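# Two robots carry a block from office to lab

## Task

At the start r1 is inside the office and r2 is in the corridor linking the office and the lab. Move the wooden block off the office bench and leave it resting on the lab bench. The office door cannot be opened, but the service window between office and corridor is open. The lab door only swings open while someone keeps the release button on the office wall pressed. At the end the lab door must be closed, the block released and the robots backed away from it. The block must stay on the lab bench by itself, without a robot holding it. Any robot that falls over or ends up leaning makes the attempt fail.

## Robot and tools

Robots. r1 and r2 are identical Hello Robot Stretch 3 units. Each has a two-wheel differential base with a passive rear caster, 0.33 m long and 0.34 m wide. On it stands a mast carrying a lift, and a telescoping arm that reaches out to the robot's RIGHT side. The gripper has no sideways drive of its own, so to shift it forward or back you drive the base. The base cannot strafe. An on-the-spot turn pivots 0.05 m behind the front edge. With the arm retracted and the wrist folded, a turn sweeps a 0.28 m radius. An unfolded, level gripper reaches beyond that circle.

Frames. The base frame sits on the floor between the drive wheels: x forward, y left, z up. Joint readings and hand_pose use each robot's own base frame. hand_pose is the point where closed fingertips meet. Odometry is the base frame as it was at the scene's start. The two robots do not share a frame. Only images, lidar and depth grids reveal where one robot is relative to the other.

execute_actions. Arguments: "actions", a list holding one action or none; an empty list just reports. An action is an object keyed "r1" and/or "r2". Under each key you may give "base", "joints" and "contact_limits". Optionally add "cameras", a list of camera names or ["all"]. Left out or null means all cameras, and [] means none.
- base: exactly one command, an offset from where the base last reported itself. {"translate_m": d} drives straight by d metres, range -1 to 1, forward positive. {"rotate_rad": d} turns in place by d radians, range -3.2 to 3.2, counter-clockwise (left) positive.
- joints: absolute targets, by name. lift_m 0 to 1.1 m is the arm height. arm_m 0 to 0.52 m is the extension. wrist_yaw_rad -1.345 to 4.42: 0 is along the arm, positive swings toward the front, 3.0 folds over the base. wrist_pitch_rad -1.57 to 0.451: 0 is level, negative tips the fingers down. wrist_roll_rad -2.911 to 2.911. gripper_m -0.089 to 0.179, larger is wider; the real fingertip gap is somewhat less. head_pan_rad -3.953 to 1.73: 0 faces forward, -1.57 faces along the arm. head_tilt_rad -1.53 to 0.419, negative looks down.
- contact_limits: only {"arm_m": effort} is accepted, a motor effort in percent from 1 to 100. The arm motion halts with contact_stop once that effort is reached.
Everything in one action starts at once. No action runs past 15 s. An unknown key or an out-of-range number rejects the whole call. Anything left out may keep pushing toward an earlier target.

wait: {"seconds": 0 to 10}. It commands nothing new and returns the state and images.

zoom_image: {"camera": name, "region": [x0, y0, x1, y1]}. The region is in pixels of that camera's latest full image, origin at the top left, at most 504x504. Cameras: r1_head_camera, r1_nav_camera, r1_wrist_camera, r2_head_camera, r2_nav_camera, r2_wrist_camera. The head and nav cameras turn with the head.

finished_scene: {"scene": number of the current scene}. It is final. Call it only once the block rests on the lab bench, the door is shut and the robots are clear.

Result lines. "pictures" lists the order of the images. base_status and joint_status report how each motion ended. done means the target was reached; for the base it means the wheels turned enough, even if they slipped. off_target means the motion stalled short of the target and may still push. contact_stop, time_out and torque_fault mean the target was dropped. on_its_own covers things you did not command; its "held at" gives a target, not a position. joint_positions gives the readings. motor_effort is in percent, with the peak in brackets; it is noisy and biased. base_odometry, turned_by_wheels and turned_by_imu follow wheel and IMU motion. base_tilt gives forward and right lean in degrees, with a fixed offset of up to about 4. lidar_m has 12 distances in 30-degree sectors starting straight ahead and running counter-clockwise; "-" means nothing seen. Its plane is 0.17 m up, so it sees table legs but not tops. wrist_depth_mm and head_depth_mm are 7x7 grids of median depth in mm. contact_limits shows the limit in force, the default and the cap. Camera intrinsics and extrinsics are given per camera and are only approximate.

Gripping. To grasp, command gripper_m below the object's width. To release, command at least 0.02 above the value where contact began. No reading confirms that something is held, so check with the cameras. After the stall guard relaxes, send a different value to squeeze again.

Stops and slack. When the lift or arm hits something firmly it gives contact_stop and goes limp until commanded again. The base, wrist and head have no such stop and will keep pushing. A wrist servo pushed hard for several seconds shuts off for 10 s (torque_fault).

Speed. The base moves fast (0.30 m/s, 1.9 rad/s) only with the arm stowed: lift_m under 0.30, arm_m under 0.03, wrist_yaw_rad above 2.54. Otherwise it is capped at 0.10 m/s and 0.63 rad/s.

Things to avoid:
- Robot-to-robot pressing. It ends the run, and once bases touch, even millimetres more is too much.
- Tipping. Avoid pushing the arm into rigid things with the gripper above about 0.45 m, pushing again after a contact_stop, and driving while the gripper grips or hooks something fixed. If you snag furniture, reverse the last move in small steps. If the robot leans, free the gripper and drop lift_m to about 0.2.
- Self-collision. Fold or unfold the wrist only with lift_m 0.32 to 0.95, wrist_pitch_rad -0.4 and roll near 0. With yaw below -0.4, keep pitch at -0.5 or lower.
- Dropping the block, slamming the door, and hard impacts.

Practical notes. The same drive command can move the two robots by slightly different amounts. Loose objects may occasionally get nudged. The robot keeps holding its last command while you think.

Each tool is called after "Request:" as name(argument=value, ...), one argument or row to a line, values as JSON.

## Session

Request:
execute_actions(
  actions=[
    {"r1":{"joints":{"head_pan_rad":1.2,"head_tilt_rad":-0.4}},"r2":{"joints":{"head_pan_rad":1.2,"head_tilt_rad":-0.4}}},
  ],
  cameras=["r1_nav_camera","r2_nav_camera"],
)

Request:
execute_actions(
  actions=[
    {"r1":{"joints":{"head_pan_rad":-0.3}},"r2":{"joints":{"head_pan_rad":-0.3}}},
  ],
  cameras=["r1_nav_camera","r2_nav_camera"],
)

Request:
execute_actions(
  actions=[
    {"r1":{"joints":{"head_pan_rad":-1.8}},"r2":{"joints":{"head_pan_rad":-1.8}}},
  ],
  cameras=["r1_nav_camera","r2_nav_camera"],
)

Request:
execute_actions(
  actions=[
    {"r1":{"joints":{"head_pan_rad":-3.3}},"r2":{"joints":{"head_pan_rad":-3.3}}},
  ],
  cameras=["r1_nav_camera","r2_nav_camera"],
)

Scene clock: 1.20 s.
r1.base_odometry: x=+0.000 y=+0.000 heading=+0.000 (m, m, rad; r1's odometry frame)
r1.turned_by_wheels: +0.000 (rad since the last result)
r1.turned_by_imu: +0.000 (rad since the last result)
r1.base_tilt: forward=-1.8 right=+1.0 (deg)
r1.lidar_m: 1.27 1.85 1.91 1.16 1.01 1.01 1.06 0.94 0.94 1.12 2.05 2.32
r1.head_depth_mm: 3128 3302 3509 3133 2158 1656 1335 / 2923 3226 3605 3156 2162 1647 1341 / 2275 2456 2723 2784 2158 1662 1343 / 1856 1976 2055 2285 2176 1658 1344 / 1824 - 1827 1861 1941 1645 1350 / 3632 3885 1809 1557 1668 1627 1356 / 3338 3500 3402 1347 1429 1506 1349
r1.base_status: not commanded
r1.joint_positions: lift_m=+0.511 arm_m=-0.002 wrist_yaw_rad=+2.920 wrist_pitch_rad=-0.316 wrist_roll_rad=-0.018 gripper_m=+0.037 head_pan_rad=+1.193 head_tilt_rad=-0.395
r1.joint_status: all done
r1.motor_effort: left_wheel=+0(0) right_wheel=-1(0) lift_m=+42(42) arm_m=+0(0) wrist_yaw_rad=+0(0) wrist_pitch_rad=+4(4) wrist_roll_rad=+0(0) gripper_m=+0(1) head_pan_rad=+3(36) head_tilt_rad=-2(21) (%)
r1.hand_pose: x=+0.0306 y=+0.0875 z=+0.5469 quat_wxyz=(+0.188, +0.700, +0.035, +0.688) (m; r1's base frame)
r1.wrist_depth_mm: - - - - - - - / - - - - - - - / - - - - - - - / - - - - - - - / 922 - - - - - - / 876 - - 913 940 924 915 / 749 - 756 766 735 772 790
r2.base_odometry: x=+0.000 y=+0.000 heading=+0.000 (m, m, rad; r2's odometry frame)
r2.turned_by_wheels: +0.000 (rad since the last result)
r2.turned_by_imu: +0.000 (rad since the last result)
r2.base_tilt: forward=-0.8 right=+2.7 (deg)
r2.lidar_m: 0.82 0.78 0.80 0.81 0.77 0.79 0.93 0.89 0.99 1.20 3.03 1.16
r2.head_depth_mm: 665 704 747 793 851 913 984 / 704 749 792 848 907 982 1068 / 746 792 848 911 983 1069 1167 / 793 851 912 982 1067 1169 1287 / 846 914 985 1065 1171 1292 1371 / 890 948 1011 1086 1165 1252 1323 / 826 870 914 967 1025 1087 1159
r2.base_status: not commanded
r2.joint_positions: lift_m=+0.442 arm_m=+0.002 wrist_yaw_rad=+3.088 wrist_pitch_rad=-0.385 wrist_roll_rad=+0.016 gripper_m=+0.037 head_pan_rad=+1.193 head_tilt_rad=-0.394
r2.joint_status: all done
r2.motor_effort: left_wheel=-1(2) right_wheel=+0(0) lift_m=+38(38) arm_m=-1(0) wrist_yaw_rad=+0(1) wrist_pitch_rad=+6(6) wrist_roll_rad=+0(0) gripper_m=+0(0) head_pan_rad=+4(37) head_tilt_rad=-2(21) (%)
r2.hand_pose: x=-0.0091 y=+0.0815 z=+0.4616 quat_wxyz=(+0.155, +0.703, +0.116, +0.685) (m; r2's base frame)
r2.wrist_depth_mm: 590 646 802 932 979 774 636 / 629 696 873 - - 803 658 / 680 741 957 - - 847 677 / 694 798 - - - 870 691 / 740 828 - 927 945 849 739 / 723 735 - 761 780 773 733 / 630 630 625 646 628 651 661
pictures: r1_nav_camera (sideways: a quarter turn counterclockwise sets it upright), r2_nav_camera (sideways: a quarter turn counterclockwise sets it upright)
camera_calibration (this result's frames):
r1_nav_camera: T_world_to_cam=[[0.111088, 0.395177, 0.911863, -1.14456], [0.919171, -0.389723, 0.0569174, -0.0285447], [0.377867, 0.831836, -0.406529, 0.484028], [0, 0, 0, 1]] pos_world=[-0.029514, 0.0385464, 1.24207]
r2_nav_camera: T_world_to_cam=[[0.154486, 0.34534, 0.925675, -1.15944], [0.939159, -0.342251, -0.0290531, 0.0801262], [0.30678, 0.873845, -0.377202, 0.441123], [0, 0, 0, 1]] pos_world=[-0.0314619, 0.0423514, 1.24199]
Images, in order (width x height): r1_nav_camera 672x504, r2_nav_camera 672x504.

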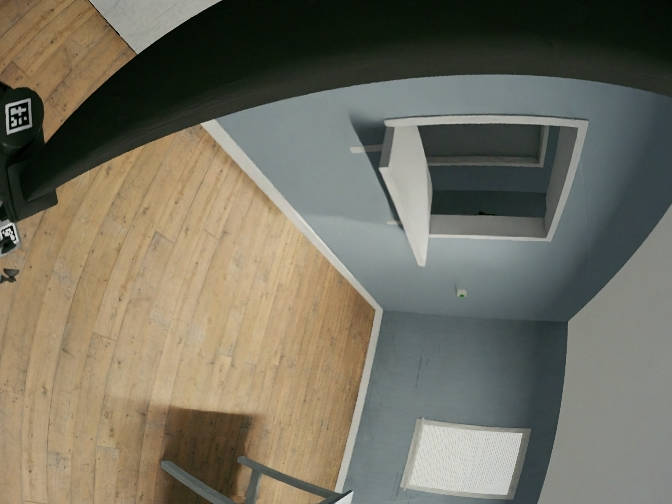

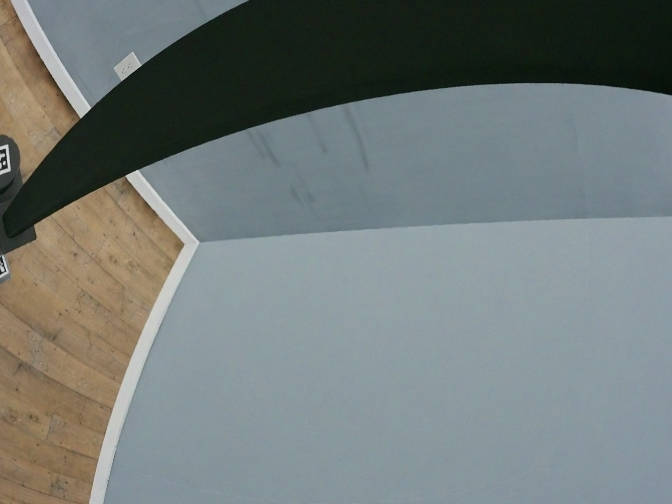

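Scene clock: 2.53 s.
r1.base_odometry: x=+0.000 y=+0.000 heading=+0.000 (m, m, rad; r1's odometry frame)
r1.turned_by_wheels: +0.000 (rad since the last result)
r1.turned_by_imu: +0.000 (rad since the last result)
r1.base_tilt: forward=-1.8 right=+1.0 (deg)
r1.lidar_m: 1.26 1.85 1.91 1.16 1.01 1.01 1.06 0.94 0.94 1.12 2.06 2.33
r1.head_depth_mm: 2713 2896 3118 3149 2155 1660 1335 / 2899 3115 3312 3129 2183 1652 1339 / 3035 3265 3510 2916 2162 1652 1343 / 3254 3492 3633 3215 2166 1654 1350 / 3494 3772 2496 2788 2181 1668 1348 / 3738 - - 1681 2182 1665 1346 / - - - 1446 2194 1615 1349
r1.base_status: not commanded
r1.joint_positions: lift_m=+0.511 arm_m=-0.002 wrist_yaw_rad=+2.920 wrist_pitch_rad=-0.316 wrist_roll_rad=-0.018 gripper_m=+0.037 head_pan_rad=-0.293 head_tilt_rad=-0.395
r1.joint_status: all done
r1.motor_effort: left_wheel=+1(1) right_wheel=+0(0) lift_m=+42(42) arm_m=-1(0) wrist_yaw_rad=+0(0) wrist_pitch_rad=+4(4) wrist_roll_rad=+0(0) gripper_m=+1(0) head_pan_rad=-4(42) head_tilt_rad=-2(2) (%)
r1.hand_pose: x=+0.0306 y=+0.0875 z=+0.5469 quat_wxyz=(+0.188, +0.700, +0.035, +0.688) (m; r1's base frame)
r1.wrist_depth_mm: - - - - - - - / - - - - - - - / - - - - - - - / - - - - - - - / 909 - - - - - - / 881 - - 901 956 919 924 / 738 - 752 759 741 784 770
r2.base_odometry: x=+0.000 y=+0.000 heading=+0.000 (m, m, rad; r2's odometry frame)
r2.turned_by_wheels: +0.000 (rad since the last result)
r2.turned_by_imu: +0.000 (rad since the last result)
r2.base_tilt: forward=-0.8 right=+2.9 (deg)
r2.lidar_m: 0.82 0.78 0.80 0.81 0.77 0.79 0.93 0.89 0.99 1.20 3.04 1.15
r2.head_depth_mm: 3636 2140 1833 2288 2306 1786 1432 / 3899 - 1814 1815 2066 1764 1432 / 1183 1277 1383 1531 1682 1714 1435 / 1046 1121 1207 1300 1431 1562 1435 / 935 999 1064 1144 1241 1339 1384 / 850 899 954 1021 1088 1170 1256 / 778 819 864 918 969 1032 1113
r2.base_status: not commanded
r2.joint_positions: lift_m=+0.442 arm_m=+0.002 wrist_yaw_rad=+3.088 wrist_pitch_rad=-0.385 wrist_roll_rad=+0.016 gripper_m=+0.037 head_pan_rad=-0.293 head_tilt_rad=-0.395
r2.joint_status: all done
r2.motor_effort: left_wheel=-1(1) right_wheel=+0(0) lift_m=+38(38) arm_m=+0(0) wrist_yaw_rad=-1(0) wrist_pitch_rad=+6(6) wrist_roll_rad=+0(0) gripper_m=+1(0) head_pan_rad=-3(37) head_tilt_rad=-2(1) (%)
r2.hand_pose: x=-0.0091 y=+0.0815 z=+0.4616 quat_wxyz=(+0.155, +0.703, +0.116, +0.685) (m; r2's base frame)
r2.wrist_depth_mm: 593 641 813 899 993 773 633 / 636 692 861 - - 790 655 / 662 740 945 - - 852 677 / 703 801 - - - 865 696 / 723 820 - 934 941 866 727 / 726 740 - 762 756 771 716 / 616 625 619 643 626 652 662
pictures: r1_nav_camera (sideways: a quarter turn counterclockwise sets it upright), r2_nav_camera (sideways: a quarter turn counterclockwise sets it upright)
camera_calibration (this result's frames):
r1_nav_camera: T_world_to_cam=[[0.403391, -0.077085, 0.911775, -1.14622], [-0.310012, -0.949027, 0.0569223, -0.0210531], [0.860911, -0.305623, -0.406726, 0.481337], [0, 0, 0, 1]] pos_world=[0.0414609, 0.0387713, 1.24207]
r2_nav_camera: T_world_to_cam=[[0.357446, -0.124573, 0.925588, -1.16057], [-0.261027, -0.964894, -0.0290597, 0.0874559], [0.896715, -0.231216, -0.377414, 0.437801], [0, 0, 0, 1]] pos_world=[0.0450852, 0.0410365, 1.24198]
Images, in order (width x height): r1_nav_camera 672x504, r2_nav_camera 672x504.

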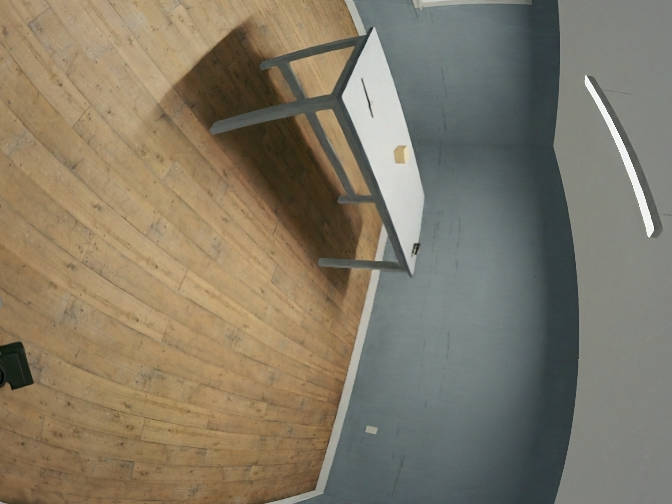

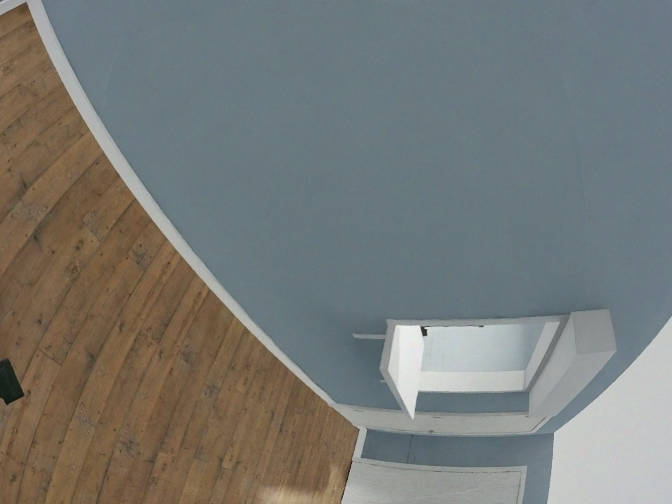

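Scene clock: 3.87 s.
r1.base_odometry: x=+0.000 y=+0.000 heading=+0.000 (m, m, rad; r1's odometry frame)
r1.turned_by_wheels: +0.000 (rad since the last result)
r1.turned_by_imu: +0.000 (rad since the last result)
r1.base_tilt: forward=-1.8 right=+1.0 (deg)
r1.lidar_m: 1.26 1.85 1.91 1.16 1.01 1.01 1.06 0.94 0.94 1.12 2.06 2.33
r1.head_depth_mm: 794 840 891 960 1028 1115 1205 / 844 897 962 1034 1116 1221 1276 / 896 965 1034 1122 1222 1352 1337 / 963 1037 1128 1216 1344 1491 1341 / 1041 1128 1226 1359 1507 1602 1350 / 1126 1235 1367 1507 1691 1655 1345 / 1235 1367 1508 1700 1930 1665 1348
r1.base_status: not commanded
r1.joint_positions: lift_m=+0.511 arm_m=-0.002 wrist_yaw_rad=+2.920 wrist_pitch_rad=-0.316 wrist_roll_rad=-0.018 gripper_m=+0.037 head_pan_rad=-1.793 head_tilt_rad=-0.395
r1.joint_status: all done
r1.motor_effort: left_wheel=-1(0) right_wheel=+0(0) lift_m=+42(42) arm_m=+0(0) wrist_yaw_rad=+0(0) wrist_pitch_rad=+4(4) wrist_roll_rad=+0(0) gripper_m=-1(0) head_pan_rad=-4(40) head_tilt_rad=-1(1) (%)
r1.hand_pose: x=+0.0306 y=+0.0875 z=+0.5469 quat_wxyz=(+0.188, +0.700, +0.035, +0.688) (m; r1's base frame)
r1.wrist_depth_mm: - - - - - - - / - - - - - - - / - - - - - - - / - - - - - - - / 899 - - - - - - / 880 - - 921 936 932 921 / 751 - 768 756 737 772 774
r2.base_odometry: x=+0.000 y=+0.000 heading=+0.000 (m, m, rad; r2's odometry frame)
r2.turned_by_wheels: +0.000 (rad since the last result)
r2.turned_by_imu: +0.000 (rad since the last result)
r2.base_tilt: forward=-0.9 right=+2.9 (deg)
r2.lidar_m: 0.82 0.78 0.80 0.81 0.77 0.79 0.93 0.89 0.99 1.20 3.01 1.16
r2.head_depth_mm: 903 948 1005 1062 1133 1206 1292 / 965 1025 1083 1161 1243 1337 1394 / 1019 1091 1164 1260 1353 1478 1438 / 1040 1108 1185 1283 1398 1547 1430 / 1138 1228 1325 1449 1600 1693 1431 / 1266 1371 1510 1648 1844 1761 1429 / 1412 1547 1723 1914 2117 1756 1429
r2.base_status: not commanded
r2.joint_positions: lift_m=+0.442 arm_m=+0.002 wrist_yaw_rad=+3.088 wrist_pitch_rad=-0.385 wrist_roll_rad=+0.016 gripper_m=+0.037 head_pan_rad=-1.793 head_tilt_rad=-0.395
r2.joint_status: all done
r2.motor_effort: left_wheel=-1(1) right_wheel=+0(0) lift_m=+38(38) arm_m=+0(0) wrist_yaw_rad=+0(1) wrist_pitch_rad=+7(6) wrist_roll_rad=+0(0) gripper_m=+0(1) head_pan_rad=-3(37) head_tilt_rad=-1(2) (%)
r2.hand_pose: x=-0.0091 y=+0.0815 z=+0.4616 quat_wxyz=(+0.155, +0.703, +0.116, +0.685) (m; r2's base frame)
r2.wrist_depth_mm: 590 651 793 905 982 773 631 / 627 685 879 991 - 789 657 / 661 739 954 - - 832 673 / 693 800 - - - 869 696 / 747 832 - 941 938 866 723 / 723 734 - 749 771 779 733 / 610 629 621 639 620 655 667
pictures: r1_nav_camera (sideways: a quarter turn counterclockwise sets it upright), r2_nav_camera (sideways: a quarter turn counterclockwise sets it upright)
camera_calibration (this result's frames):
r1_nav_camera: T_world_to_cam=[[-0.0483679, -0.407879, 0.911754, -1.14344], [-0.96858, 0.242102, 0.0569235, -0.0170373], [-0.243955, -0.880353, -0.406773, 0.488138], [0, 0, 0, 1]] pos_world=[0.0472762, -0.0325267, 1.24207]
r2_nav_camera: T_world_to_cam=[[-0.0989873, -0.365402, 0.925572, -1.15776], [-0.98094, 0.192124, -0.029061, 0.091849], [-0.167206, -0.910807, -0.377455, 0.444345], [0, 0, 0, 1]] pos_world=[0.0497918, -0.0359823, 1.24198]
Images, in order (width x height): r1_nav_camera 672x504, r2_nav_camera 672x504.

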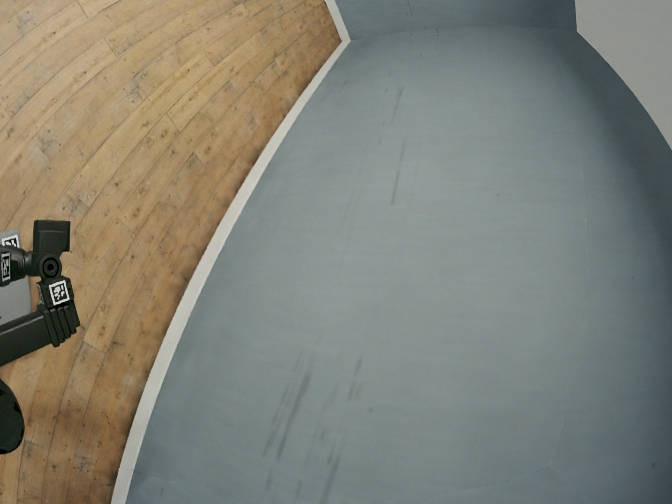

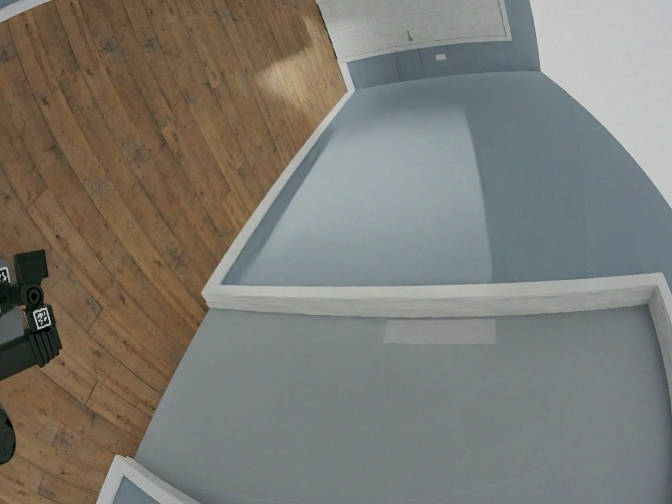

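Scene clock: 5.20 s.
r1.base_odometry: x=+0.000 y=+0.000 heading=+0.000 (m, m, rad; r1's odometry frame)
r1.turned_by_wheels: +0.000 (rad since the last result)
r1.turned_by_imu: +0.000 (rad since the last result)
r1.base_tilt: forward=-1.8 right=+1.0 (deg)
r1.lidar_m: 1.26 1.85 1.91 1.16 1.01 1.01 1.06 0.94 0.94 1.12 2.06 2.33
r1.head_depth_mm: 880 932 993 1059 1134 1229 1289 / 939 1002 1070 1151 1242 1355 1335 / 1032 1109 1178 1275 1383 1506 1340 / 1119 1202 1302 1408 1545 1608 1344 / 1081 1144 1218 1305 1421 1508 1346 / 977 1031 1094 1170 1249 1345 1347 / 893 940 994 1050 1116 1192 1249
r1.base_status: not commanded
r1.joint_positions: lift_m=+0.511 arm_m=-0.002 wrist_yaw_rad=+2.920 wrist_pitch_rad=-0.316 wrist_roll_rad=-0.018 gripper_m=+0.037 head_pan_rad=-3.293 head_tilt_rad=-0.395
r1.joint_status: all done
r1.motor_effort: left_wheel=+0(0) right_wheel=+0(0) lift_m=+42(42) arm_m=+0(0) wrist_yaw_rad=+0(0) wrist_pitch_rad=+4(3) wrist_roll_rad=+0(0) gripper_m=+0(0) head_pan_rad=-5(41) head_tilt_rad=-2(2) (%)
r1.hand_pose: x=+0.0306 y=+0.0875 z=+0.5469 quat_wxyz=(+0.188, +0.700, +0.035, +0.688) (m; r1's base frame)
r1.wrist_depth_mm: - - - - - - - / - - - - - - - / - - - - - - - / - - - - - - - / 911 - - - - - - / 889 - - 919 922 925 952 / 746 - 748 752 744 769 766
r2.base_odometry: x=+0.000 y=+0.000 heading=+0.000 (m, m, rad; r2's odometry frame)
r2.turned_by_wheels: +0.000 (rad since the last result)
r2.turned_by_imu: +0.000 (rad since the last result)
r2.base_tilt: forward=-0.7 right=+3.0 (deg)
r2.lidar_m: 0.82 0.78 0.80 0.81 0.77 0.79 0.93 0.89 0.99 1.20 3.04 1.16
r2.head_depth_mm: 739 781 823 869 921 978 1049 / 804 848 898 958 1020 1094 1189 / 879 928 998 1061 1145 1235 1323 / 965 1033 1110 1199 1296 1424 1435 / 943 1002 1081 1155 1254 1368 1394 / 878 928 990 1062 1139 1224 1326 / 815 862 909 973 1035 1117 1202
r2.base_status: not commanded
r2.joint_positions: lift_m=+0.442 arm_m=+0.002 wrist_yaw_rad=+3.088 wrist_pitch_rad=-0.385 wrist_roll_rad=+0.016 gripper_m=+0.037 head_pan_rad=-3.293 head_tilt_rad=-0.395
r2.joint_status: all done
r2.motor_effort: left_wheel=-1(1) right_wheel=+0(0) lift_m=+38(38) arm_m=+0(0) wrist_yaw_rad=-1(1) wrist_pitch_rad=+6(6) wrist_roll_rad=+0(0) gripper_m=+0(0) head_pan_rad=-3(37) head_tilt_rad=-2(2) (%)
r2.hand_pose: x=-0.0091 y=+0.0815 z=+0.4616 quat_wxyz=(+0.155, +0.703, +0.116, +0.685) (m; r2's base frame)
r2.wrist_depth_mm: 595 646 821 921 - 766 632 / 621 696 880 - - 801 671 / 667 731 950 - - 825 674 / 707 791 - - - 877 704 / 734 841 - 929 952 888 734 / 727 730 - 745 776 771 733 / 621 628 615 632 623 651 655
pictures: r1_nav_camera (sideways: a quarter turn counterclockwise sets it upright), r2_nav_camera (sideways: a quarter turn counterclockwise sets it upright)
camera_calibration (this result's frames):
r1_nav_camera: T_world_to_cam=[[-0.410304, 0.0193983, 0.911742, -1.14122], [0.172979, 0.983279, 0.0569241, -0.0240017], [-0.895393, 0.181069, -0.406799, 0.492146], [0, 0, 0, 1]] pos_world=[-0.0234309, -0.0433741, 1.24207]
r2_nav_camera: T_world_to_cam=[[-0.371504, 0.0728946, 0.925565, -1.15609], [0.122256, 0.992073, -0.0290614, 0.0851201], [-0.920347, 0.102359, -0.377471, 0.448959], [0, 0, 0, 1]] pos_world=[-0.0267006, -0.0461278, 1.24198]
Images, in order (width x height): r1_nav_camera 672x504, r2_nav_camera 672x504.

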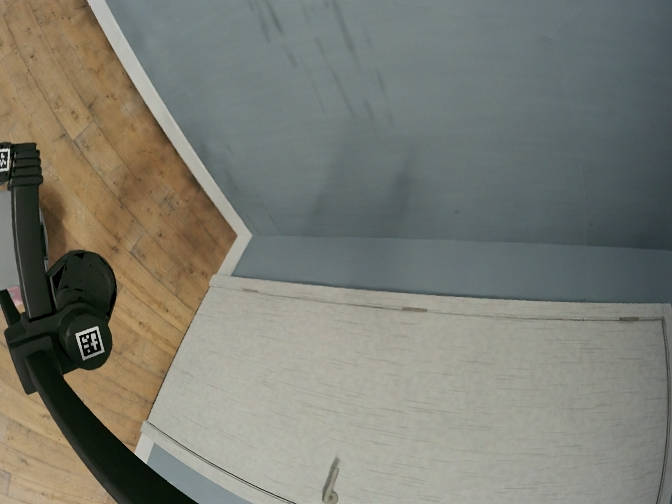

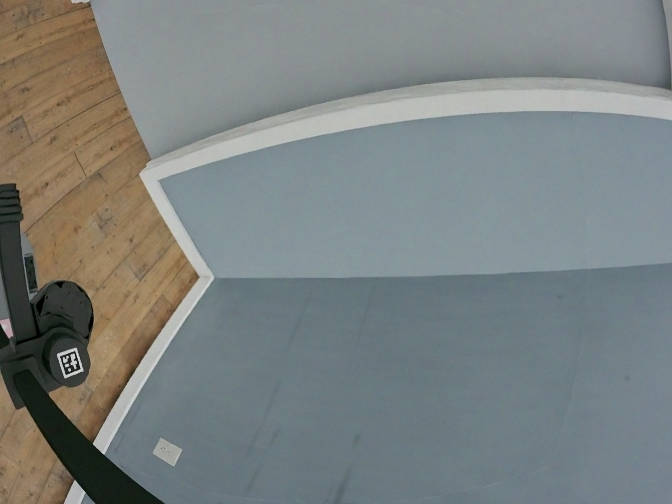

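Request:
execute_actions(
  actions=[
    {"r1":{"base":{"rotate_rad":-0.35},"joints":{"lift_m":0.29,"wrist_pitch_rad":-0.4,"head_pan_rad":-1.6,"head_tilt_rad":-0.6}},"r2":{"base":{"rotate_rad":2.13},"joints":{"lift_m":0.29,"head_pan_rad":-1.7}}},
  ],
  cameras=[],
)

Request:
execute_actions(
  actions=[
    {"r1":{"base":{"translate_m":1.0}},"r2":{"base":{"translate_m":-1.0}}},
  ],
  cameras=[],
)

Request:
execute_actions(
  actions=[
    {"r1":{"base":{"translate_m":0.47}},"r2":{"base":{"translate_m":-0.5}}},
  ],
  cameras=[],
)

Request:
execute_actions(
  actions=[
    {"r1":{"base":{"rotate_rad":2.65},"joints":{"lift_m":0.8}},"r2":{"joints":{"lift_m":0.8}}},
  ],
  cameras=["r1_head_camera","r2_nav_camera"],
)

Scene clock: 9.20 s.
r1.base_odometry: x=+0.000 y=+0.000 heading=-0.350 (m, m, rad; r1's odometry frame)
r1.turned_by_wheels: -0.350 (rad since the last result)
r1.turned_by_imu: -0.352 (rad since the last result)
r1.base_tilt: forward=-1.8 right=+1.0 (deg)
r1.lidar_m: 2.33 1.27 3.82 1.52 1.08 1.01 1.04 0.99 0.94 0.96 1.28 3.17
r1.head_depth_mm: 751 819 900 1008 1140 1299 1187 / 781 861 954 1070 1230 1361 1189 / 819 907 1009 1149 1323 1402 1191 / 860 955 1072 1228 1425 1413 1188 / 905 1013 1143 1324 1555 1417 1196 / 959 1076 1233 1436 1637 1414 1198 / 1011 1148 1331 1566 1732 1421 1195
r1.base_status: done
r1.joint_positions: lift_m=+0.290 arm_m=-0.002 wrist_yaw_rad=+2.920 wrist_pitch_rad=-0.414 wrist_roll_rad=-0.018 gripper_m=+0.037 head_pan_rad=-1.607 head_tilt_rad=-0.593
r1.joint_status: all done
r1.motor_effort: left_wheel=+2(7) right_wheel=-2(6) lift_m=+35(37) arm_m=+0(0) wrist_yaw_rad=+0(0) wrist_pitch_rad=+3(3) wrist_roll_rad=+0(0) gripper_m=+0(2) head_pan_rad=+3(37) head_tilt_rad=-2(17) (%)
r1.hand_pose: x=+0.0281 y=+0.0765 z=+0.3037 quat_wxyz=(+0.221, +0.697, +0.070, +0.678) (m; r1's base frame)
r1.wrist_depth_mm: - - - - - - - / - - - - - - - / - 990 - - - - - / 762 761 768 789 793 794 801 / 609 - 643 631 640 642 654 / 517 - - 528 547 528 537 / 460 - - 460 449 466 469
r2.base_odometry: x=+0.000 y=+0.000 heading=+2.130 (m, m, rad; r2's odometry frame)
r2.turned_by_wheels: +2.130 (rad since the last result)
r2.turned_by_imu: +2.142 (rad since the last result)
r2.base_tilt: forward=-0.8 right=+2.9 (deg)
r2.lidar_m: 0.77 0.80 0.92 0.89 1.00 1.27 2.93 1.11 0.81 0.78 0.82 0.80
r2.head_depth_mm: 694 743 804 874 957 1060 1181 / 682 731 791 854 935 1027 1152 / 672 719 775 837 913 1009 1121 / 661 704 758 824 895 983 1090 / 650 694 749 809 877 962 1059 / 641 682 732 793 856 935 1040 / 631 672 720 777 842 919 1011
r2.base_status: done
r2.joint_positions: lift_m=+0.290 arm_m=+0.002 wrist_yaw_rad=+3.088 wrist_pitch_rad=-0.386 wrist_roll_rad=+0.016 gripper_m=+0.037 head_pan_rad=-1.707 head_tilt_rad=-0.395
r2.joint_status: all done
r2.motor_effort: left_wheel=-3(11) right_wheel=+2(12) lift_m=+27(38) arm_m=+0(1) wrist_yaw_rad=-1(1) wrist_pitch_rad=+7(6) wrist_roll_rad=+0(0) gripper_m=+0(0) head_pan_rad=+4(37) head_tilt_rad=-2(2) (%)
r2.hand_pose: x=-0.0091 y=+0.0813 z=+0.3101 quat_wxyz=(+0.155, +0.703, +0.116, +0.685) (m; r2's base frame)
r2.wrist_depth_mm: 917 932 947 944 884 893 888 / 968 991 - - 945 964 907 / 990 - - - - - 920 / 801 820 859 867 861 883 846 / 641 648 - 677 687 693 701 / 540 541 - 545 560 561 568 / 452 - - - 459 477 476
pictures: none
No camera images: the call's "cameras" was empty. Leave "cameras" out to get every camera's image.

Scene clock: 14.37 s.
r1.base_odometry: x=+0.939 y=-0.343 heading=-0.350 (m, m, rad; r1's odometry frame)
r1.turned_by_wheels: +0.000 (rad since the last result)
r1.turned_by_imu: +0.001 (rad since the last result)
r1.base_tilt: forward=-1.8 right=+1.0 (deg)
r1.lidar_m: 1.33 1.35 1.28 0.67 2.00 1.90 1.95 1.47 1.40 1.44 1.92 2.40
r1.head_depth_mm: 1133 1239 1370 1533 1650 1402 1189 / 1181 1296 1441 1622 1726 1408 1191 / 1241 1365 1532 1722 1727 1402 1196 / 1301 1448 1625 1860 1724 1407 1194 / 1373 1527 1739 1989 1720 1415 1194 / 1451 1618 1851 2046 1727 1417 1199 / 1536 1737 2002 2178 1742 1423 1199
r1.base_status: done
r1.joint_positions: lift_m=+0.290 arm_m=-0.002 wrist_yaw_rad=+2.920 wrist_pitch_rad=-0.415 wrist_roll_rad=-0.018 gripper_m=+0.037 head_pan_rad=-1.607 head_tilt_rad=-0.593
r1.joint_status: not commanded
r1.motor_effort: left_wheel=+1(12) right_wheel=-1(5) lift_m=+35(35) arm_m=+0(0) wrist_yaw_rad=+0(0) wrist_pitch_rad=+4(4) wrist_roll_rad=+0(0) gripper_m=+0(1) head_pan_rad=+3(3) head_tilt_rad=-2(2) (%)
r1.hand_pose: x=+0.0281 y=+0.0764 z=+0.3036 quat_wxyz=(+0.221, +0.697, +0.071, +0.678) (m; r1's base frame)
r1.wrist_depth_mm: - - - - - - - / - - - - - - - / - - - - - - - / 754 766 771 778 777 787 802 / 612 - 644 627 647 640 645 / 519 - - 537 552 535 542 / 464 - - 458 446 465 463
r2.base_odometry: x=+0.530 y=-0.848 heading=+2.130 (m, m, rad; r2's odometry frame)
r2.turned_by_wheels: +0.000 (rad since the last result)
r2.turned_by_imu: +0.003 (rad since the last result)
r2.base_tilt: forward=-1.0 right=+3.0 (deg)
r2.lidar_m: 1.77 1.37 1.01 0.89 0.93 1.27 2.96 1.10 0.81 0.78 0.81 1.12
r2.head_depth_mm: - - - 1000 722 1046 1175 / - - - 998 791 1025 1138 / 663 708 764 824 908 999 1109 / 656 702 756 816 887 977 1085 / 645 691 743 802 869 952 1058 / 636 681 729 784 851 934 1028 / 627 668 717 772 835 912 1003
r2.base_status: done
r2.joint_positions: lift_m=+0.290 arm_m=+0.002 wrist_yaw_rad=+3.088 wrist_pitch_rad=-0.386 wrist_roll_rad=+0.016 gripper_m=+0.037 head_pan_rad=-1.707 head_tilt_rad=-0.395
r2.joint_status: not commanded
r2.motor_effort: left_wheel=-3(11) right_wheel=+3(7) lift_m=+27(27) arm_m=+0(0) wrist_yaw_rad=-1(1) wrist_pitch_rad=+6(6) wrist_roll_rad=+0(0) gripper_m=+0(1) head_pan_rad=+4(4) head_tilt_rad=-1(3) (%)
r2.hand_pose: x=-0.0091 y=+0.0813 z=+0.3101 quat_wxyz=(+0.155, +0.703, +0.116, +0.685) (m; r2's base frame)
r2.wrist_depth_mm: 846 856 860 870 958 988 - / 929 920 954 957 - - - / 961 987 - - - - - / 811 846 854 850 876 881 911 / 645 654 - 680 688 692 688 / 542 538 - 546 558 567 570 / 453 - - - 457 480 486
pictures: none
No camera images: the call's "cameras" was empty. Leave "cameras" out to get every camera's image.

Scene clock: 17.67 s.
r1.base_odometry: x=+1.381 y=-0.504 heading=-0.350 (m, m, rad; r1's odometry frame)
r1.turned_by_wheels: +0.000 (rad since the last result)
r1.turned_by_imu: +0.000 (rad since the last result)
r1.base_tilt: forward=-1.8 right=+1.0 (deg)
r1.lidar_m: 0.85 1.12 1.06 1.09 2.45 2.33 2.38 1.70 1.62 1.67 2.09 1.99
r1.head_depth_mm: 1311 1442 1584 1765 1707 1400 1187 / 1373 1504 1668 1880 1717 1400 1191 / 1439 1584 1769 1964 1726 1410 1196 / 1510 1668 1880 2056 1729 1405 1191 / 1600 1780 2017 2159 1717 1415 1195 / 1677 1889 2151 2234 1745 1411 1200 / 1768 2010 2313 2239 1726 1413 1200
r1.base_status: done
r1.joint_positions: lift_m=+0.290 arm_m=-0.002 wrist_yaw_rad=+2.920 wrist_pitch_rad=-0.415 wrist_roll_rad=-0.018 gripper_m=+0.037 head_pan_rad=-1.607 head_tilt_rad=-0.593
r1.joint_status: not commanded
r1.motor_effort: left_wheel=+2(10) right_wheel=-1(6) lift_m=+35(35) arm_m=+0(1) wrist_yaw_rad=+0(0) wrist_pitch_rad=+4(4) wrist_roll_rad=+0(0) gripper_m=+0(0) head_pan_rad=+3(3) head_tilt_rad=-2(2) (%)
r1.hand_pose: x=+0.0281 y=+0.0764 z=+0.3036 quat_wxyz=(+0.221, +0.697, +0.071, +0.678) (m; r1's base frame)
r1.wrist_depth_mm: - - - - - - - / - - - - - - - / - 994 - - - - - / 731 779 765 782 787 795 810 / 614 - 646 640 624 638 651 / 517 - - 528 553 533 541 / 454 - - 455 446 458 465
r2.base_odometry: x=+0.795 y=-1.272 heading=+2.130 (m, m, rad; r2's odometry frame)
r2.turned_by_wheels: +0.000 (rad since the last result)
r2.turned_by_imu: +0.002 (rad since the last result)
r2.base_tilt: forward=-0.9 right=+2.8 (deg)
r2.lidar_m: 2.27 1.37 0.93 0.90 0.93 1.28 2.46 1.09 0.80 0.78 0.81 1.11
r2.head_depth_mm: - - - 1001 723 1043 1164 / - - - 996 689 1015 1132 / - - - 994 690 994 1103 / - - - 997 688 969 1075 / - - 3194 991 687 953 1050 / - - 2779 996 685 929 1025 / - - - 986 683 907 999
r2.base_status: done
r2.joint_positions: lift_m=+0.290 arm_m=+0.002 wrist_yaw_rad=+3.088 wrist_pitch_rad=-0.386 wrist_roll_rad=+0.016 gripper_m=+0.037 head_pan_rad=-1.707 head_tilt_rad=-0.395
r2.joint_status: not commanded
r2.motor_effort: left_wheel=-3(13) right_wheel=+2(8) lift_m=+27(27) arm_m=-1(1) wrist_yaw_rad=+0(1) wrist_pitch_rad=+7(7) wrist_roll_rad=+0(0) gripper_m=+0(0) head_pan_rad=+4(4) head_tilt_rad=-2(1) (%)
r2.hand_pose: x=-0.0091 y=+0.0813 z=+0.3101 quat_wxyz=(+0.155, +0.703, +0.116, +0.685) (m; r2's base frame)
r2.wrist_depth_mm: 845 858 880 884 905 902 978 / 934 902 924 968 975 979 - / 980 958 - - - - - / 819 827 853 853 887 885 918 / 652 655 - 683 684 690 704 / 530 545 - 543 556 561 562 / 460 - - - 459 479 485
pictures: none
No camera images: the call's "cameras" was empty. Leave "cameras" out to get every camera's image.

Scene clock: 23.13 s.
r1.base_odometry: x=+1.381 y=-0.504 heading=+2.300 (m, m, rad; r1's odometry frame)
r1.turned_by_wheels: +2.650 (rad since the last result)
r1.turned_by_imu: +2.662 (rad since the last result)
r1.base_tilt: forward=-1.8 right=+1.0 (deg)
r1.lidar_m: 2.33 2.32 1.68 1.62 1.68 2.07 1.99 0.86 1.10 1.06 1.10 0.76
r1.head_depth_mm: 2596 2897 3040 913 710 629 1242 / 2598 2860 3066 915 709 612 1243 / 2611 2845 3059 918 712 614 1220 / 2591 2873 3083 853 711 614 1247 / 2573 2836 3099 887 714 615 1226 / 2599 2891 3030 925 717 617 1195 / 2596 2838 3042 934 717 618 1200
r1.base_status: done
r1.joint_positions: lift_m=+0.800 arm_m=-0.002 wrist_yaw_rad=+2.920 wrist_pitch_rad=-0.415 wrist_roll_rad=-0.018 gripper_m=+0.037 head_pan_rad=-1.607 head_tilt_rad=-0.593
r1.joint_status: all done
r1.motor_effort: left_wheel=-2(10) right_wheel=+2(8) lift_m=+49(53) arm_m=+0(1) wrist_yaw_rad=+0(0) wrist_pitch_rad=+4(4) wrist_roll_rad=+0(0) gripper_m=-1(1) head_pan_rad=+3(3) head_tilt_rad=-2(3) (%)
r1.hand_pose: x=+0.0281 y=+0.0764 z=+0.8131 quat_wxyz=(+0.221, +0.697, +0.071, +0.678) (m; r1's base frame)
r1.wrist_depth_mm: - - - - - - - / - - - - - - - / - - - - - - - / - - - - - - - / - - - - - - - / - - - - - - - / 991 984 - - 985 - -
r2.base_odometry: x=+0.795 y=-1.272 heading=+2.130 (m, m, rad; r2's odometry frame)
r2.turned_by_wheels: +0.000 (rad since the last result)
r2.turned_by_imu: +0.001 (rad since the last result)
r2.base_tilt: forward=-0.9 right=+2.9 (deg)
r2.lidar_m: 2.27 1.37 0.93 0.90 0.93 1.28 2.45 1.09 0.80 0.78 0.81 1.11
r2.head_depth_mm: - - - 1002 723 1041 1169 / - - - 997 688 1016 1133 / - - - 997 692 990 1100 / - - - 987 688 971 1072 / - - 3227 991 688 949 1053 / - - 2778 991 687 928 1028 / - - - 986 684 911 1002
r2.base_status: not commanded
r2.joint_positions: lift_m=+0.800 arm_m=+0.002 wrist_yaw_rad=+3.088 wrist_pitch_rad=-0.387 wrist_roll_rad=+0.016 gripper_m=+0.037 head_pan_rad=-1.707 head_tilt_rad=-0.395
r2.joint_status: all done
r2.motor_effort: left_wheel=-3(4) right_wheel=+2(2) lift_m=+47(50) arm_m=+0(1) wrist_yaw_rad=-1(1) wrist_pitch_rad=+7(7) wrist_roll_rad=+0(0) gripper_m=+0(0) head_pan_rad=+4(3) head_tilt_rad=-1(2) (%)
r2.hand_pose: x=-0.0091 y=+0.0813 z=+0.8195 quat_wxyz=(+0.156, +0.703, +0.116, +0.685) (m; r2's base frame)
r2.wrist_depth_mm: 873 850 868 878 890 907 982 / 925 917 933 953 976 973 - / 998 - - - - - - / - - - - - - - / - - - - - - - / - - - - - - - / - - - - - - -
pictures: r1_head_camera (sideways: a quarter turn clockwise sets it upright), r2_nav_camera (sideways: a quarter turn counterclockwise sets it upright)
camera_calibration (this result's frames):
r1_head_camera: T_world_to_cam=[[0.0176142, 0.571003, -0.820759, 1.08529], [0.999818, -0.0161114, 0.0102482, -0.0168251], [-0.00737181, -0.82079, -0.571182, 0.699038], [0, 0, 0, 1]] pos_world=[0.00285872, -0.046211, 1.29021]
r2_nav_camera: T_world_to_cam=[[-0.0673076, -0.372964, 0.925401, -1.15773], [-0.993811, 0.107212, -0.0290738, 0.0919442], [-0.0883704, -0.921631, -0.377872, 0.444406], [0, 0, 0, 1]] pos_world=[0.0527233, -0.0320717, 1.24197]
Images, in order (width x height): r1_head_camera 896x504, r2_nav_camera 672x504.

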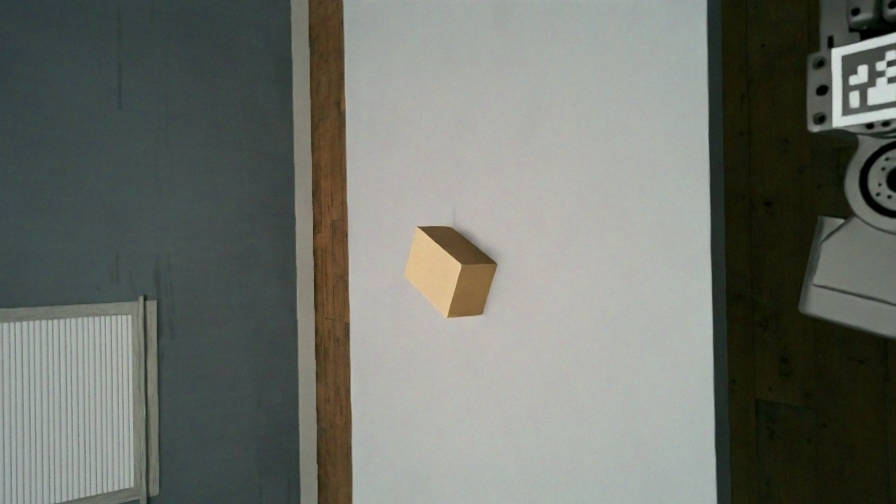

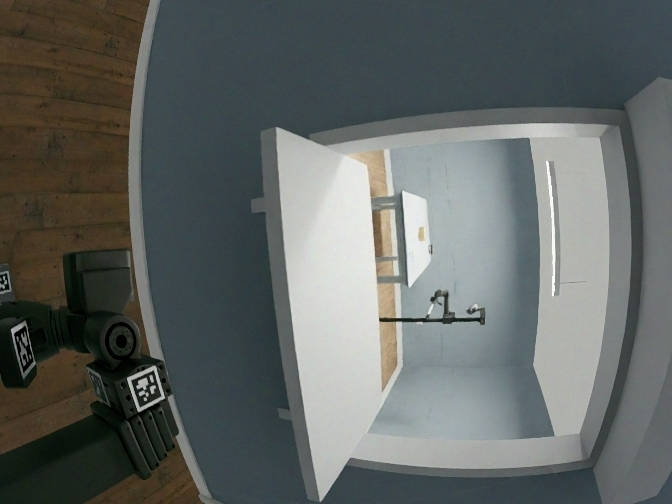

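Request:
execute_actions(
  actions=[
    {"r1":{"base":{"translate_m":0.17},"joints":{"lift_m":0.88,"wrist_yaw_rad":-0.39,"gripper_m":0.17,"arm_m":0.385}},"r2":{"base":{"translate_m":-0.06},"joints":{"lift_m":0.94,"wrist_yaw_rad":0,"gripper_m":0.17,"wrist_pitch_rad":-0.4}}},
  ],
  cameras=["r1_head_camera","r1_wrist_camera"],
)

Scene clock: 27.43 s.
r1.base_odometry: x=+1.268 y=-0.377 heading=+2.300 (m, m, rad; r1's odometry frame)
r1.turned_by_wheels: +0.000 (rad since the last result)
r1.turned_by_imu: -0.001 (rad since the last result)
r1.base_tilt: forward=-1.8 right=+1.0 (deg)
r1.lidar_m: 2.16 2.22 1.69 1.62 1.68 2.25 2.16 1.01 1.10 1.06 1.10 0.62
r1.head_depth_mm: 2607 2873 3085 992 - 627 1187 / 2603 2890 3097 846 709 613 1192 / 2563 2865 3026 821 711 613 1189 / 2600 2917 3064 885 713 616 1187 / 2572 2881 3055 924 714 616 1199 / 2600 2879 3069 924 715 615 1203 / 2585 2859 3051 930 716 618 1204
r1.base_status: done
r1.joint_positions: lift_m=+0.880 arm_m=+0.385 wrist_yaw_rad=-0.387 wrist_pitch_rad=-0.415 wrist_roll_rad=-0.018 gripper_m=+0.170 head_pan_rad=-1.607 head_tilt_rad=-0.593
r1.joint_status: all done
r1.motor_effort: left_wheel=-3(3) right_wheel=+2(7) lift_m=+49(50) arm_m=+2(4) wrist_yaw_rad=-2(4) wrist_pitch_rad=+4(4) wrist_roll_rad=+0(0) gripper_m=+0(84) head_pan_rad=+3(3) head_tilt_rad=-2(2) (%)
r1.hand_pose: x=-0.1064 y=-0.7378 z=+0.8931 quat_wxyz=(+0.658, +0.013, -0.701, -0.276) (m; r1's base frame)
r1.wrist_depth_mm: - - - - - - - / - - - - - - - / - - - 587 600 616 621 / 441 445 450 455 466 464 477 / 359 362 368 351 368 384 377 / - 303 307 233 301 315 323 / 249 263 265 202 254 263 268
r2.base_odometry: x=+0.827 y=-1.323 heading=+2.130 (m, m, rad; r2's odometry frame)
r2.turned_by_wheels: +0.000 (rad since the last result)
r2.turned_by_imu: +0.001 (rad since the last result)
r2.base_tilt: forward=-0.8 right=+3.0 (deg)
r2.lidar_m: 2.33 1.38 0.93 0.89 0.93 1.28 2.39 1.09 0.80 0.78 0.80 1.11
r2.head_depth_mm: - - - 1001 724 1036 - / - - - 995 689 1003 - / - - - 998 689 981 - / - - - 991 688 952 - / - - 3222 988 688 930 - / - - 3175 987 687 924 1019 / - - - 991 686 908 1016
r2.base_status: done
r2.joint_positions: lift_m=+0.940 arm_m=+0.002 wrist_yaw_rad=+0.002 wrist_pitch_rad=-0.415 wrist_roll_rad=+0.016 gripper_m=+0.170 head_pan_rad=-1.707 head_tilt_rad=-0.395
r2.joint_status: all done
r2.motor_effort: left_wheel=-3(8) right_wheel=+2(4) lift_m=+47(53) arm_m=+0(0) wrist_yaw_rad=-2(4) wrist_pitch_rad=+6(5) wrist_roll_rad=+0(1) gripper_m=+1(84) head_pan_rad=+4(4) head_tilt_rad=-1(2) (%)
r2.hand_pose: x=-0.0210 y=-0.3714 z=+0.9531 quat_wxyz=(+0.687, +0.145, -0.697, -0.146) (m; r2's base frame)
r2.wrist_depth_mm: 489 606 - - - - - / 533 532 577 600 624 642 647 / 373 378 386 390 403 413 417 / 649 642 642 361 361 360 357 / 727 702 728 726 698 696 704 / 803 795 809 800 808 794 789 / 949 932 929 916 907 953 895
pictures: r1_head_camera (sideways: a quarter turn clockwise sets it upright), r1_wrist_camera
camera_calibration (this result's frames):
r1_head_camera: T_world_to_cam=[[0.0176139, 0.571003, -0.820759, 1.08529], [0.999818, -0.0161109, 0.0102482, -0.0168251], [-0.00737141, -0.82079, -0.571182, 0.699038], [0, 0, 0, 1]] pos_world=[0.00285874, -0.046211, 1.29021]
r1_wrist_camera: T_world_to_cam=[[-0.923932, 0.378289, 0.0569752, 0.125706], [0.151846, 0.499339, -0.852997, 1.18608], [-0.351129, -0.77946, -0.518797, 0.0134327], [0, 0, 0, 1]] pos_world=[-0.059241, -0.62934, 1.01153]
Images, in order (width x height): r1_head_camera 896x504, r1_wrist_camera 644x364.

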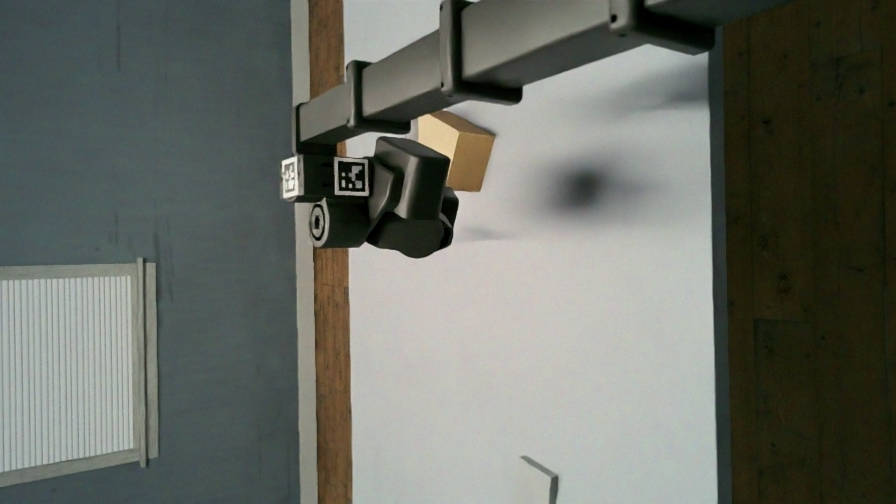

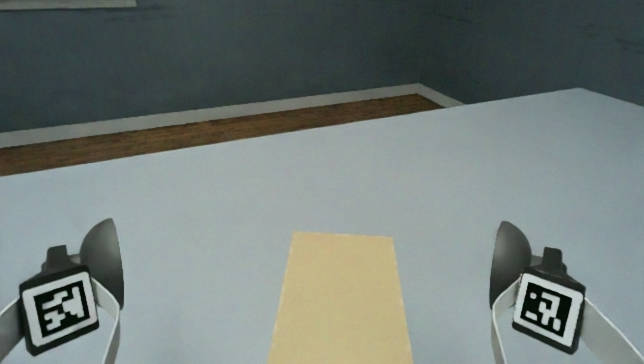

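Request:
execute_actions(
  actions=[
    {"r1":{"base":{"translate_m":-0.02},"joints":{"lift_m":0.795}}},
  ],
  cameras=["r1_wrist_camera"],
)

Request:
execute_actions(
  actions=[
    {"r1":{"joints":{"gripper_m":0.035}}},
  ],
  cameras=[],
)

Request:
execute_actions(
  actions=[
    {"r1":{"joints":{"lift_m":0.83}}},
  ],
  cameras=["r1_wrist_camera"],
)

Scene clock: 29.40 s.
r1.base_odometry: x=+1.281 y=-0.392 heading=+2.300 (m, m, rad; r1's odometry frame)
r1.turned_by_wheels: +0.000 (rad since the last result)
r1.turned_by_imu: +0.000 (rad since the last result)
r1.base_tilt: forward=-1.8 right=+1.0 (deg)
r1.lidar_m: 2.18 2.24 1.69 1.62 1.68 2.22 2.14 0.99 1.10 1.06 1.10 0.64
r1.head_depth_mm: 2595 2911 3051 915 731 - - / 2612 2874 3059 997 688 613 1191 / 2586 2900 3095 - 713 613 1186 / 2584 2855 3067 961 713 614 1195 / 2590 2879 3068 923 714 616 1196 / 2579 2900 3076 927 718 616 1199 / 2556 2869 3050 928 718 618 1202
r1.base_status: done
r1.joint_positions: lift_m=+0.795 arm_m=+0.385 wrist_yaw_rad=-0.387 wrist_pitch_rad=-0.415 wrist_roll_rad=-0.018 gripper_m=+0.170 head_pan_rad=-1.607 head_tilt_rad=-0.593
r1.joint_status: all done
r1.motor_effort: left_wheel=-2(7) right_wheel=+2(5) lift_m=+35(44) arm_m=+2(2) wrist_yaw_rad=-3(2) wrist_pitch_rad=+4(4) wrist_roll_rad=+0(0) gripper_m=+0(1) head_pan_rad=+3(3) head_tilt_rad=-2(2) (%)
r1.hand_pose: x=-0.1064 y=-0.7378 z=+0.8085 quat_wxyz=(+0.658, +0.013, -0.701, -0.276) (m; r1's base frame)
r1.wrist_depth_mm: - - - - - - - / - - - - 579 596 598 / 373 376 381 388 398 402 413 / 286 290 279 186 287 305 307 / 237 237 156 151 235 252 247 / - 200 130 129 192 205 211 / - 172 146 140 167 172 177
r2.base_odometry: x=+0.827 y=-1.323 heading=+2.130 (m, m, rad; r2's odometry frame)
r2.turned_by_wheels: +0.000 (rad since the last result)
r2.turned_by_imu: +0.000 (rad since the last result)
r2.base_tilt: forward=-0.8 right=+2.9 (deg)
r2.lidar_m: 2.33 1.38 0.93 0.89 0.93 1.28 2.40 1.09 0.80 0.77 0.80 1.11
r2.head_depth_mm: - - - 1003 725 1028 - / - - - 999 690 1000 - / - - - 995 692 983 - / - - - 993 688 951 - / - - 3160 994 689 929 - / - - 3204 989 686 926 1022 / - - - 984 685 907 1010
r2.base_status: not commanded
r2.joint_positions: lift_m=+0.940 arm_m=+0.002 wrist_yaw_rad=+0.002 wrist_pitch_rad=-0.415 wrist_roll_rad=+0.016 gripper_m=+0.170 head_pan_rad=-1.707 head_tilt_rad=-0.395
r2.joint_status: not commanded
r2.motor_effort: left_wheel=-3(3) right_wheel=+2(2) lift_m=+47(47) arm_m=+0(1) wrist_yaw_rad=-2(3) wrist_pitch_rad=+6(6) wrist_roll_rad=+0(0) gripper_m=+0(0) head_pan_rad=+3(3) head_tilt_rad=-1(2) (%)
r2.hand_pose: x=-0.0210 y=-0.3714 z=+0.9531 quat_wxyz=(+0.687, +0.145, -0.697, -0.146) (m; r2's base frame)
r2.wrist_depth_mm: 490 611 - - - - - / 536 531 594 606 627 643 645 / 376 380 388 398 401 411 419 / 650 645 642 363 357 361 359 / 718 708 706 697 706 698 707 / 802 795 807 788 796 823 795 / 963 929 955 934 913 929 901
pictures: r1_wrist_camera
camera_calibration (this result's frames):
r1_wrist_camera: T_world_to_cam=[[-0.923932, 0.378289, 0.0569754, 0.130524], [0.151845, 0.499339, -0.852997, 1.11395], [-0.351129, -0.77946, -0.518797, -0.0304389], [0, 0, 0, 1]] pos_world=[-0.059241, -0.629341, 0.926967]
Images, in order (width x height): r1_wrist_camera 644x364.

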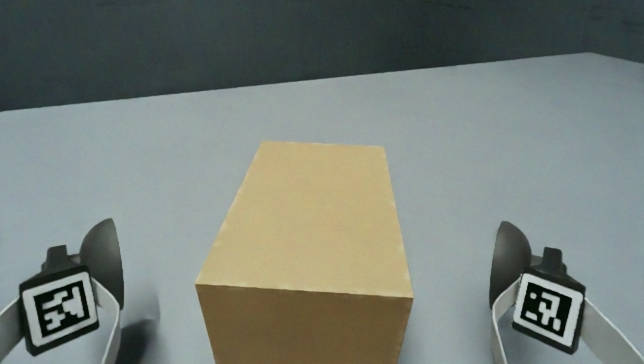

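Scene clock: 31.23 s.
r1.base_odometry: x=+1.281 y=-0.392 heading=+2.300 (m, m, rad; r1's odometry frame)
r1.turned_by_wheels: +0.000 (rad since the last result)
r1.turned_by_imu: +0.000 (rad since the last result)
r1.base_tilt: forward=-1.8 right=+1.0 (deg)
r1.lidar_m: 2.18 2.25 1.68 1.62 1.68 2.22 2.14 0.99 1.10 1.06 1.10 0.64
r1.head_depth_mm: 2616 2905 3046 913 730 - - / 2599 2877 3073 998 688 612 1188 / 2616 2890 3033 - 712 613 1191 / 2596 2835 3063 962 715 614 1193 / 2579 2911 3049 923 714 615 1193 / 2561 2865 3032 922 719 616 1198 / 2568 2925 3022 930 715 618 1196
r1.base_status: not commanded
r1.joint_positions: lift_m=+0.795 arm_m=+0.385 wrist_yaw_rad=-0.388 wrist_pitch_rad=-0.415 wrist_roll_rad=-0.018 gripper_m=+0.036 head_pan_rad=-1.607 head_tilt_rad=-0.593
r1.joint_status: all done
r1.motor_effort: left_wheel=-2(2) right_wheel=+2(2) lift_m=+35(35) arm_m=+2(2) wrist_yaw_rad=-2(2) wrist_pitch_rad=+4(4) wrist_roll_rad=+0(0) gripper_m=-22(95) head_pan_rad=+2(3) head_tilt_rad=-2(3) (%)
r1.hand_pose: x=-0.1066 y=-0.7377 z=+0.8085 quat_wxyz=(+0.657, +0.012, -0.701, -0.277) (m; r1's base frame)
r1.wrist_depth_mm: - - - - - - - / - - - - 578 595 600 / 375 379 387 387 396 403 412 / 290 289 279 187 288 307 308 / 235 236 150 151 164 246 247 / 198 204 130 131 130 206 207 / 175 167 147 142 167 177 179
r2.base_odometry: x=+0.827 y=-1.323 heading=+2.130 (m, m, rad; r2's odometry frame)
r2.turned_by_wheels: +0.000 (rad since the last result)
r2.turned_by_imu: +0.000 (rad since the last result)
r2.base_tilt: forward=-0.8 right=+2.6 (deg)
r2.lidar_m: 2.33 1.37 0.93 0.90 0.93 1.28 2.39 1.09 0.80 0.78 0.80 1.11
r2.head_depth_mm: - - - 1000 724 1028 - / - - - 998 693 1003 - / - - - 997 689 984 - / - - - 991 691 956 - / - - 3153 994 688 929 - / - - 3222 988 686 931 1019 / - - - 985 686 907 1016
r2.base_status: not commanded
r2.joint_positions: lift_m=+0.940 arm_m=+0.002 wrist_yaw_rad=+0.002 wrist_pitch_rad=-0.415 wrist_roll_rad=+0.016 gripper_m=+0.170 head_pan_rad=-1.707 head_tilt_rad=-0.395
r2.joint_status: not commanded
r2.motor_effort: left_wheel=-3(3) right_wheel=+2(3) lift_m=+47(47) arm_m=-1(1) wrist_yaw_rad=-3(3) wrist_pitch_rad=+7(6) wrist_roll_rad=+0(0) gripper_m=+0(0) head_pan_rad=+4(3) head_tilt_rad=-2(2) (%)
r2.hand_pose: x=-0.0210 y=-0.3714 z=+0.9531 quat_wxyz=(+0.687, +0.145, -0.697, -0.146) (m; r2's base frame)
r2.wrist_depth_mm: 484 604 - - - - - / 534 530 585 600 631 634 650 / 373 379 386 399 405 411 422 / 641 648 634 359 360 360 358 / 718 710 725 728 709 691 699 / 807 815 812 816 800 808 792 / 965 941 925 930 905 946 907
pictures: none
No camera images: the call's "cameras" was empty. Leave "cameras" out to get every camera's image.

Scene clock: 32.37 s.
r1.base_odometry: x=+1.281 y=-0.392 heading=+2.300 (m, m, rad; r1's odometry frame)
r1.turned_by_wheels: +0.000 (rad since the last result)
r1.turned_by_imu: +0.000 (rad since the last result)
r1.base_tilt: forward=-1.8 right=+1.0 (deg)
r1.lidar_m: 2.18 2.25 1.68 1.62 1.68 2.22 2.14 0.99 1.10 1.06 1.10 0.64
r1.head_depth_mm: 2586 2895 3056 914 - - 1161 / 2597 2900 3072 - 688 610 1187 / 2578 2895 3083 - 711 613 1187 / 2595 2873 3056 919 713 614 1196 / 2588 2872 3042 922 715 615 1195 / 2564 2880 3029 924 716 616 1196 / 2606 2882 3019 930 719 617 1203
r1.base_status: not commanded
r1.joint_positions: lift_m=+0.830 arm_m=+0.385 wrist_yaw_rad=-0.388 wrist_pitch_rad=-0.438 wrist_roll_rad=-0.018 gripper_m=+0.042 head_pan_rad=-1.607 head_tilt_rad=-0.593
r1.joint_status: all done
r1.on_its_own: gripper_m is held at +0.041, not at your +0.035, by its stall guard, which is still easing
r1.motor_effort: left_wheel=-3(2) right_wheel=+2(2) lift_m=+51(57) arm_m=+2(2) wrist_yaw_rad=-2(2) wrist_pitch_rad=+10(11) wrist_roll_rad=+0(0) gripper_m=-19(23) head_pan_rad=+3(3) head_tilt_rad=-2(2) (%)
r1.hand_pose: x=-0.1055 y=-0.7349 z=+0.8378 quat_wxyz=(+0.654, +0.021, -0.701, -0.284) (m; r1's base frame)
r1.wrist_depth_mm: - - - - - - - / - - - - 638 647 667 / 424 428 435 444 452 459 461 / 334 333 342 239 349 352 357 / 275 277 165 161 283 288 289 / 233 242 129 128 128 242 244 / 203 198 134 134 197 208 209
r2.base_odometry: x=+0.827 y=-1.323 heading=+2.130 (m, m, rad; r2's odometry frame)
r2.turned_by_wheels: +0.000 (rad since the last result)
r2.turned_by_imu: +0.000 (rad since the last result)
r2.base_tilt: forward=-0.7 right=+2.8 (deg)
r2.lidar_m: 2.33 1.37 0.93 0.89 0.93 1.28 2.40 1.09 0.80 0.78 0.81 1.11
r2.head_depth_mm: - - - 1003 722 1032 - / - - - 1000 691 1003 - / - - - 996 691 983 - / - - - 994 688 953 - / - - 3241 995 688 930 - / - - 3179 987 685 925 1020 / - - - 992 684 907 1020
r2.base_status: not commanded
r2.joint_positions: lift_m=+0.940 arm_m=+0.002 wrist_yaw_rad=+0.002 wrist_pitch_rad=-0.415 wrist_roll_rad=+0.016 gripper_m=+0.170 head_pan_rad=-1.707 head_tilt_rad=-0.395
r2.joint_status: not commanded
r2.motor_effort: left_wheel=-3(2) right_wheel=+2(2) lift_m=+47(47) arm_m=+0(1) wrist_yaw_rad=-3(2) wrist_pitch_rad=+6(6) wrist_roll_rad=+0(0) gripper_m=+0(1) head_pan_rad=+4(4) head_tilt_rad=-1(1) (%)
r2.hand_pose: x=-0.0210 y=-0.3714 z=+0.9531 quat_wxyz=(+0.687, +0.145, -0.697, -0.146) (m; r2's base frame)
r2.wrist_depth_mm: 491 602 - - - - - / 541 530 580 600 623 639 647 / 373 378 390 395 401 413 417 / 650 651 640 359 364 360 358 / 721 707 716 721 715 700 705 / 802 809 820 811 814 806 812 / 969 953 917 916 913 954 888
pictures: r1_wrist_camera
camera_calibration (this result's frames):
r1_wrist_camera: T_world_to_cam=[[-0.924042, 0.378019, 0.0569926, 0.128399], [0.159799, 0.517369, -0.84071, 1.14118], [-0.347291, -0.767744, -0.538478, 0.0127914], [0, 0, 0, 1]] pos_world=[-0.0592717, -0.629131, 0.958975]
Images, in order (width x height): r1_wrist_camera 644x364.

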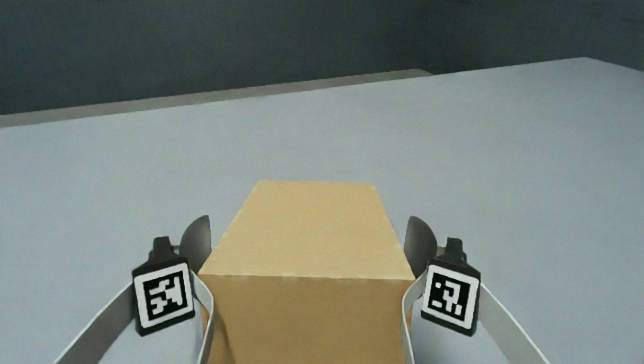

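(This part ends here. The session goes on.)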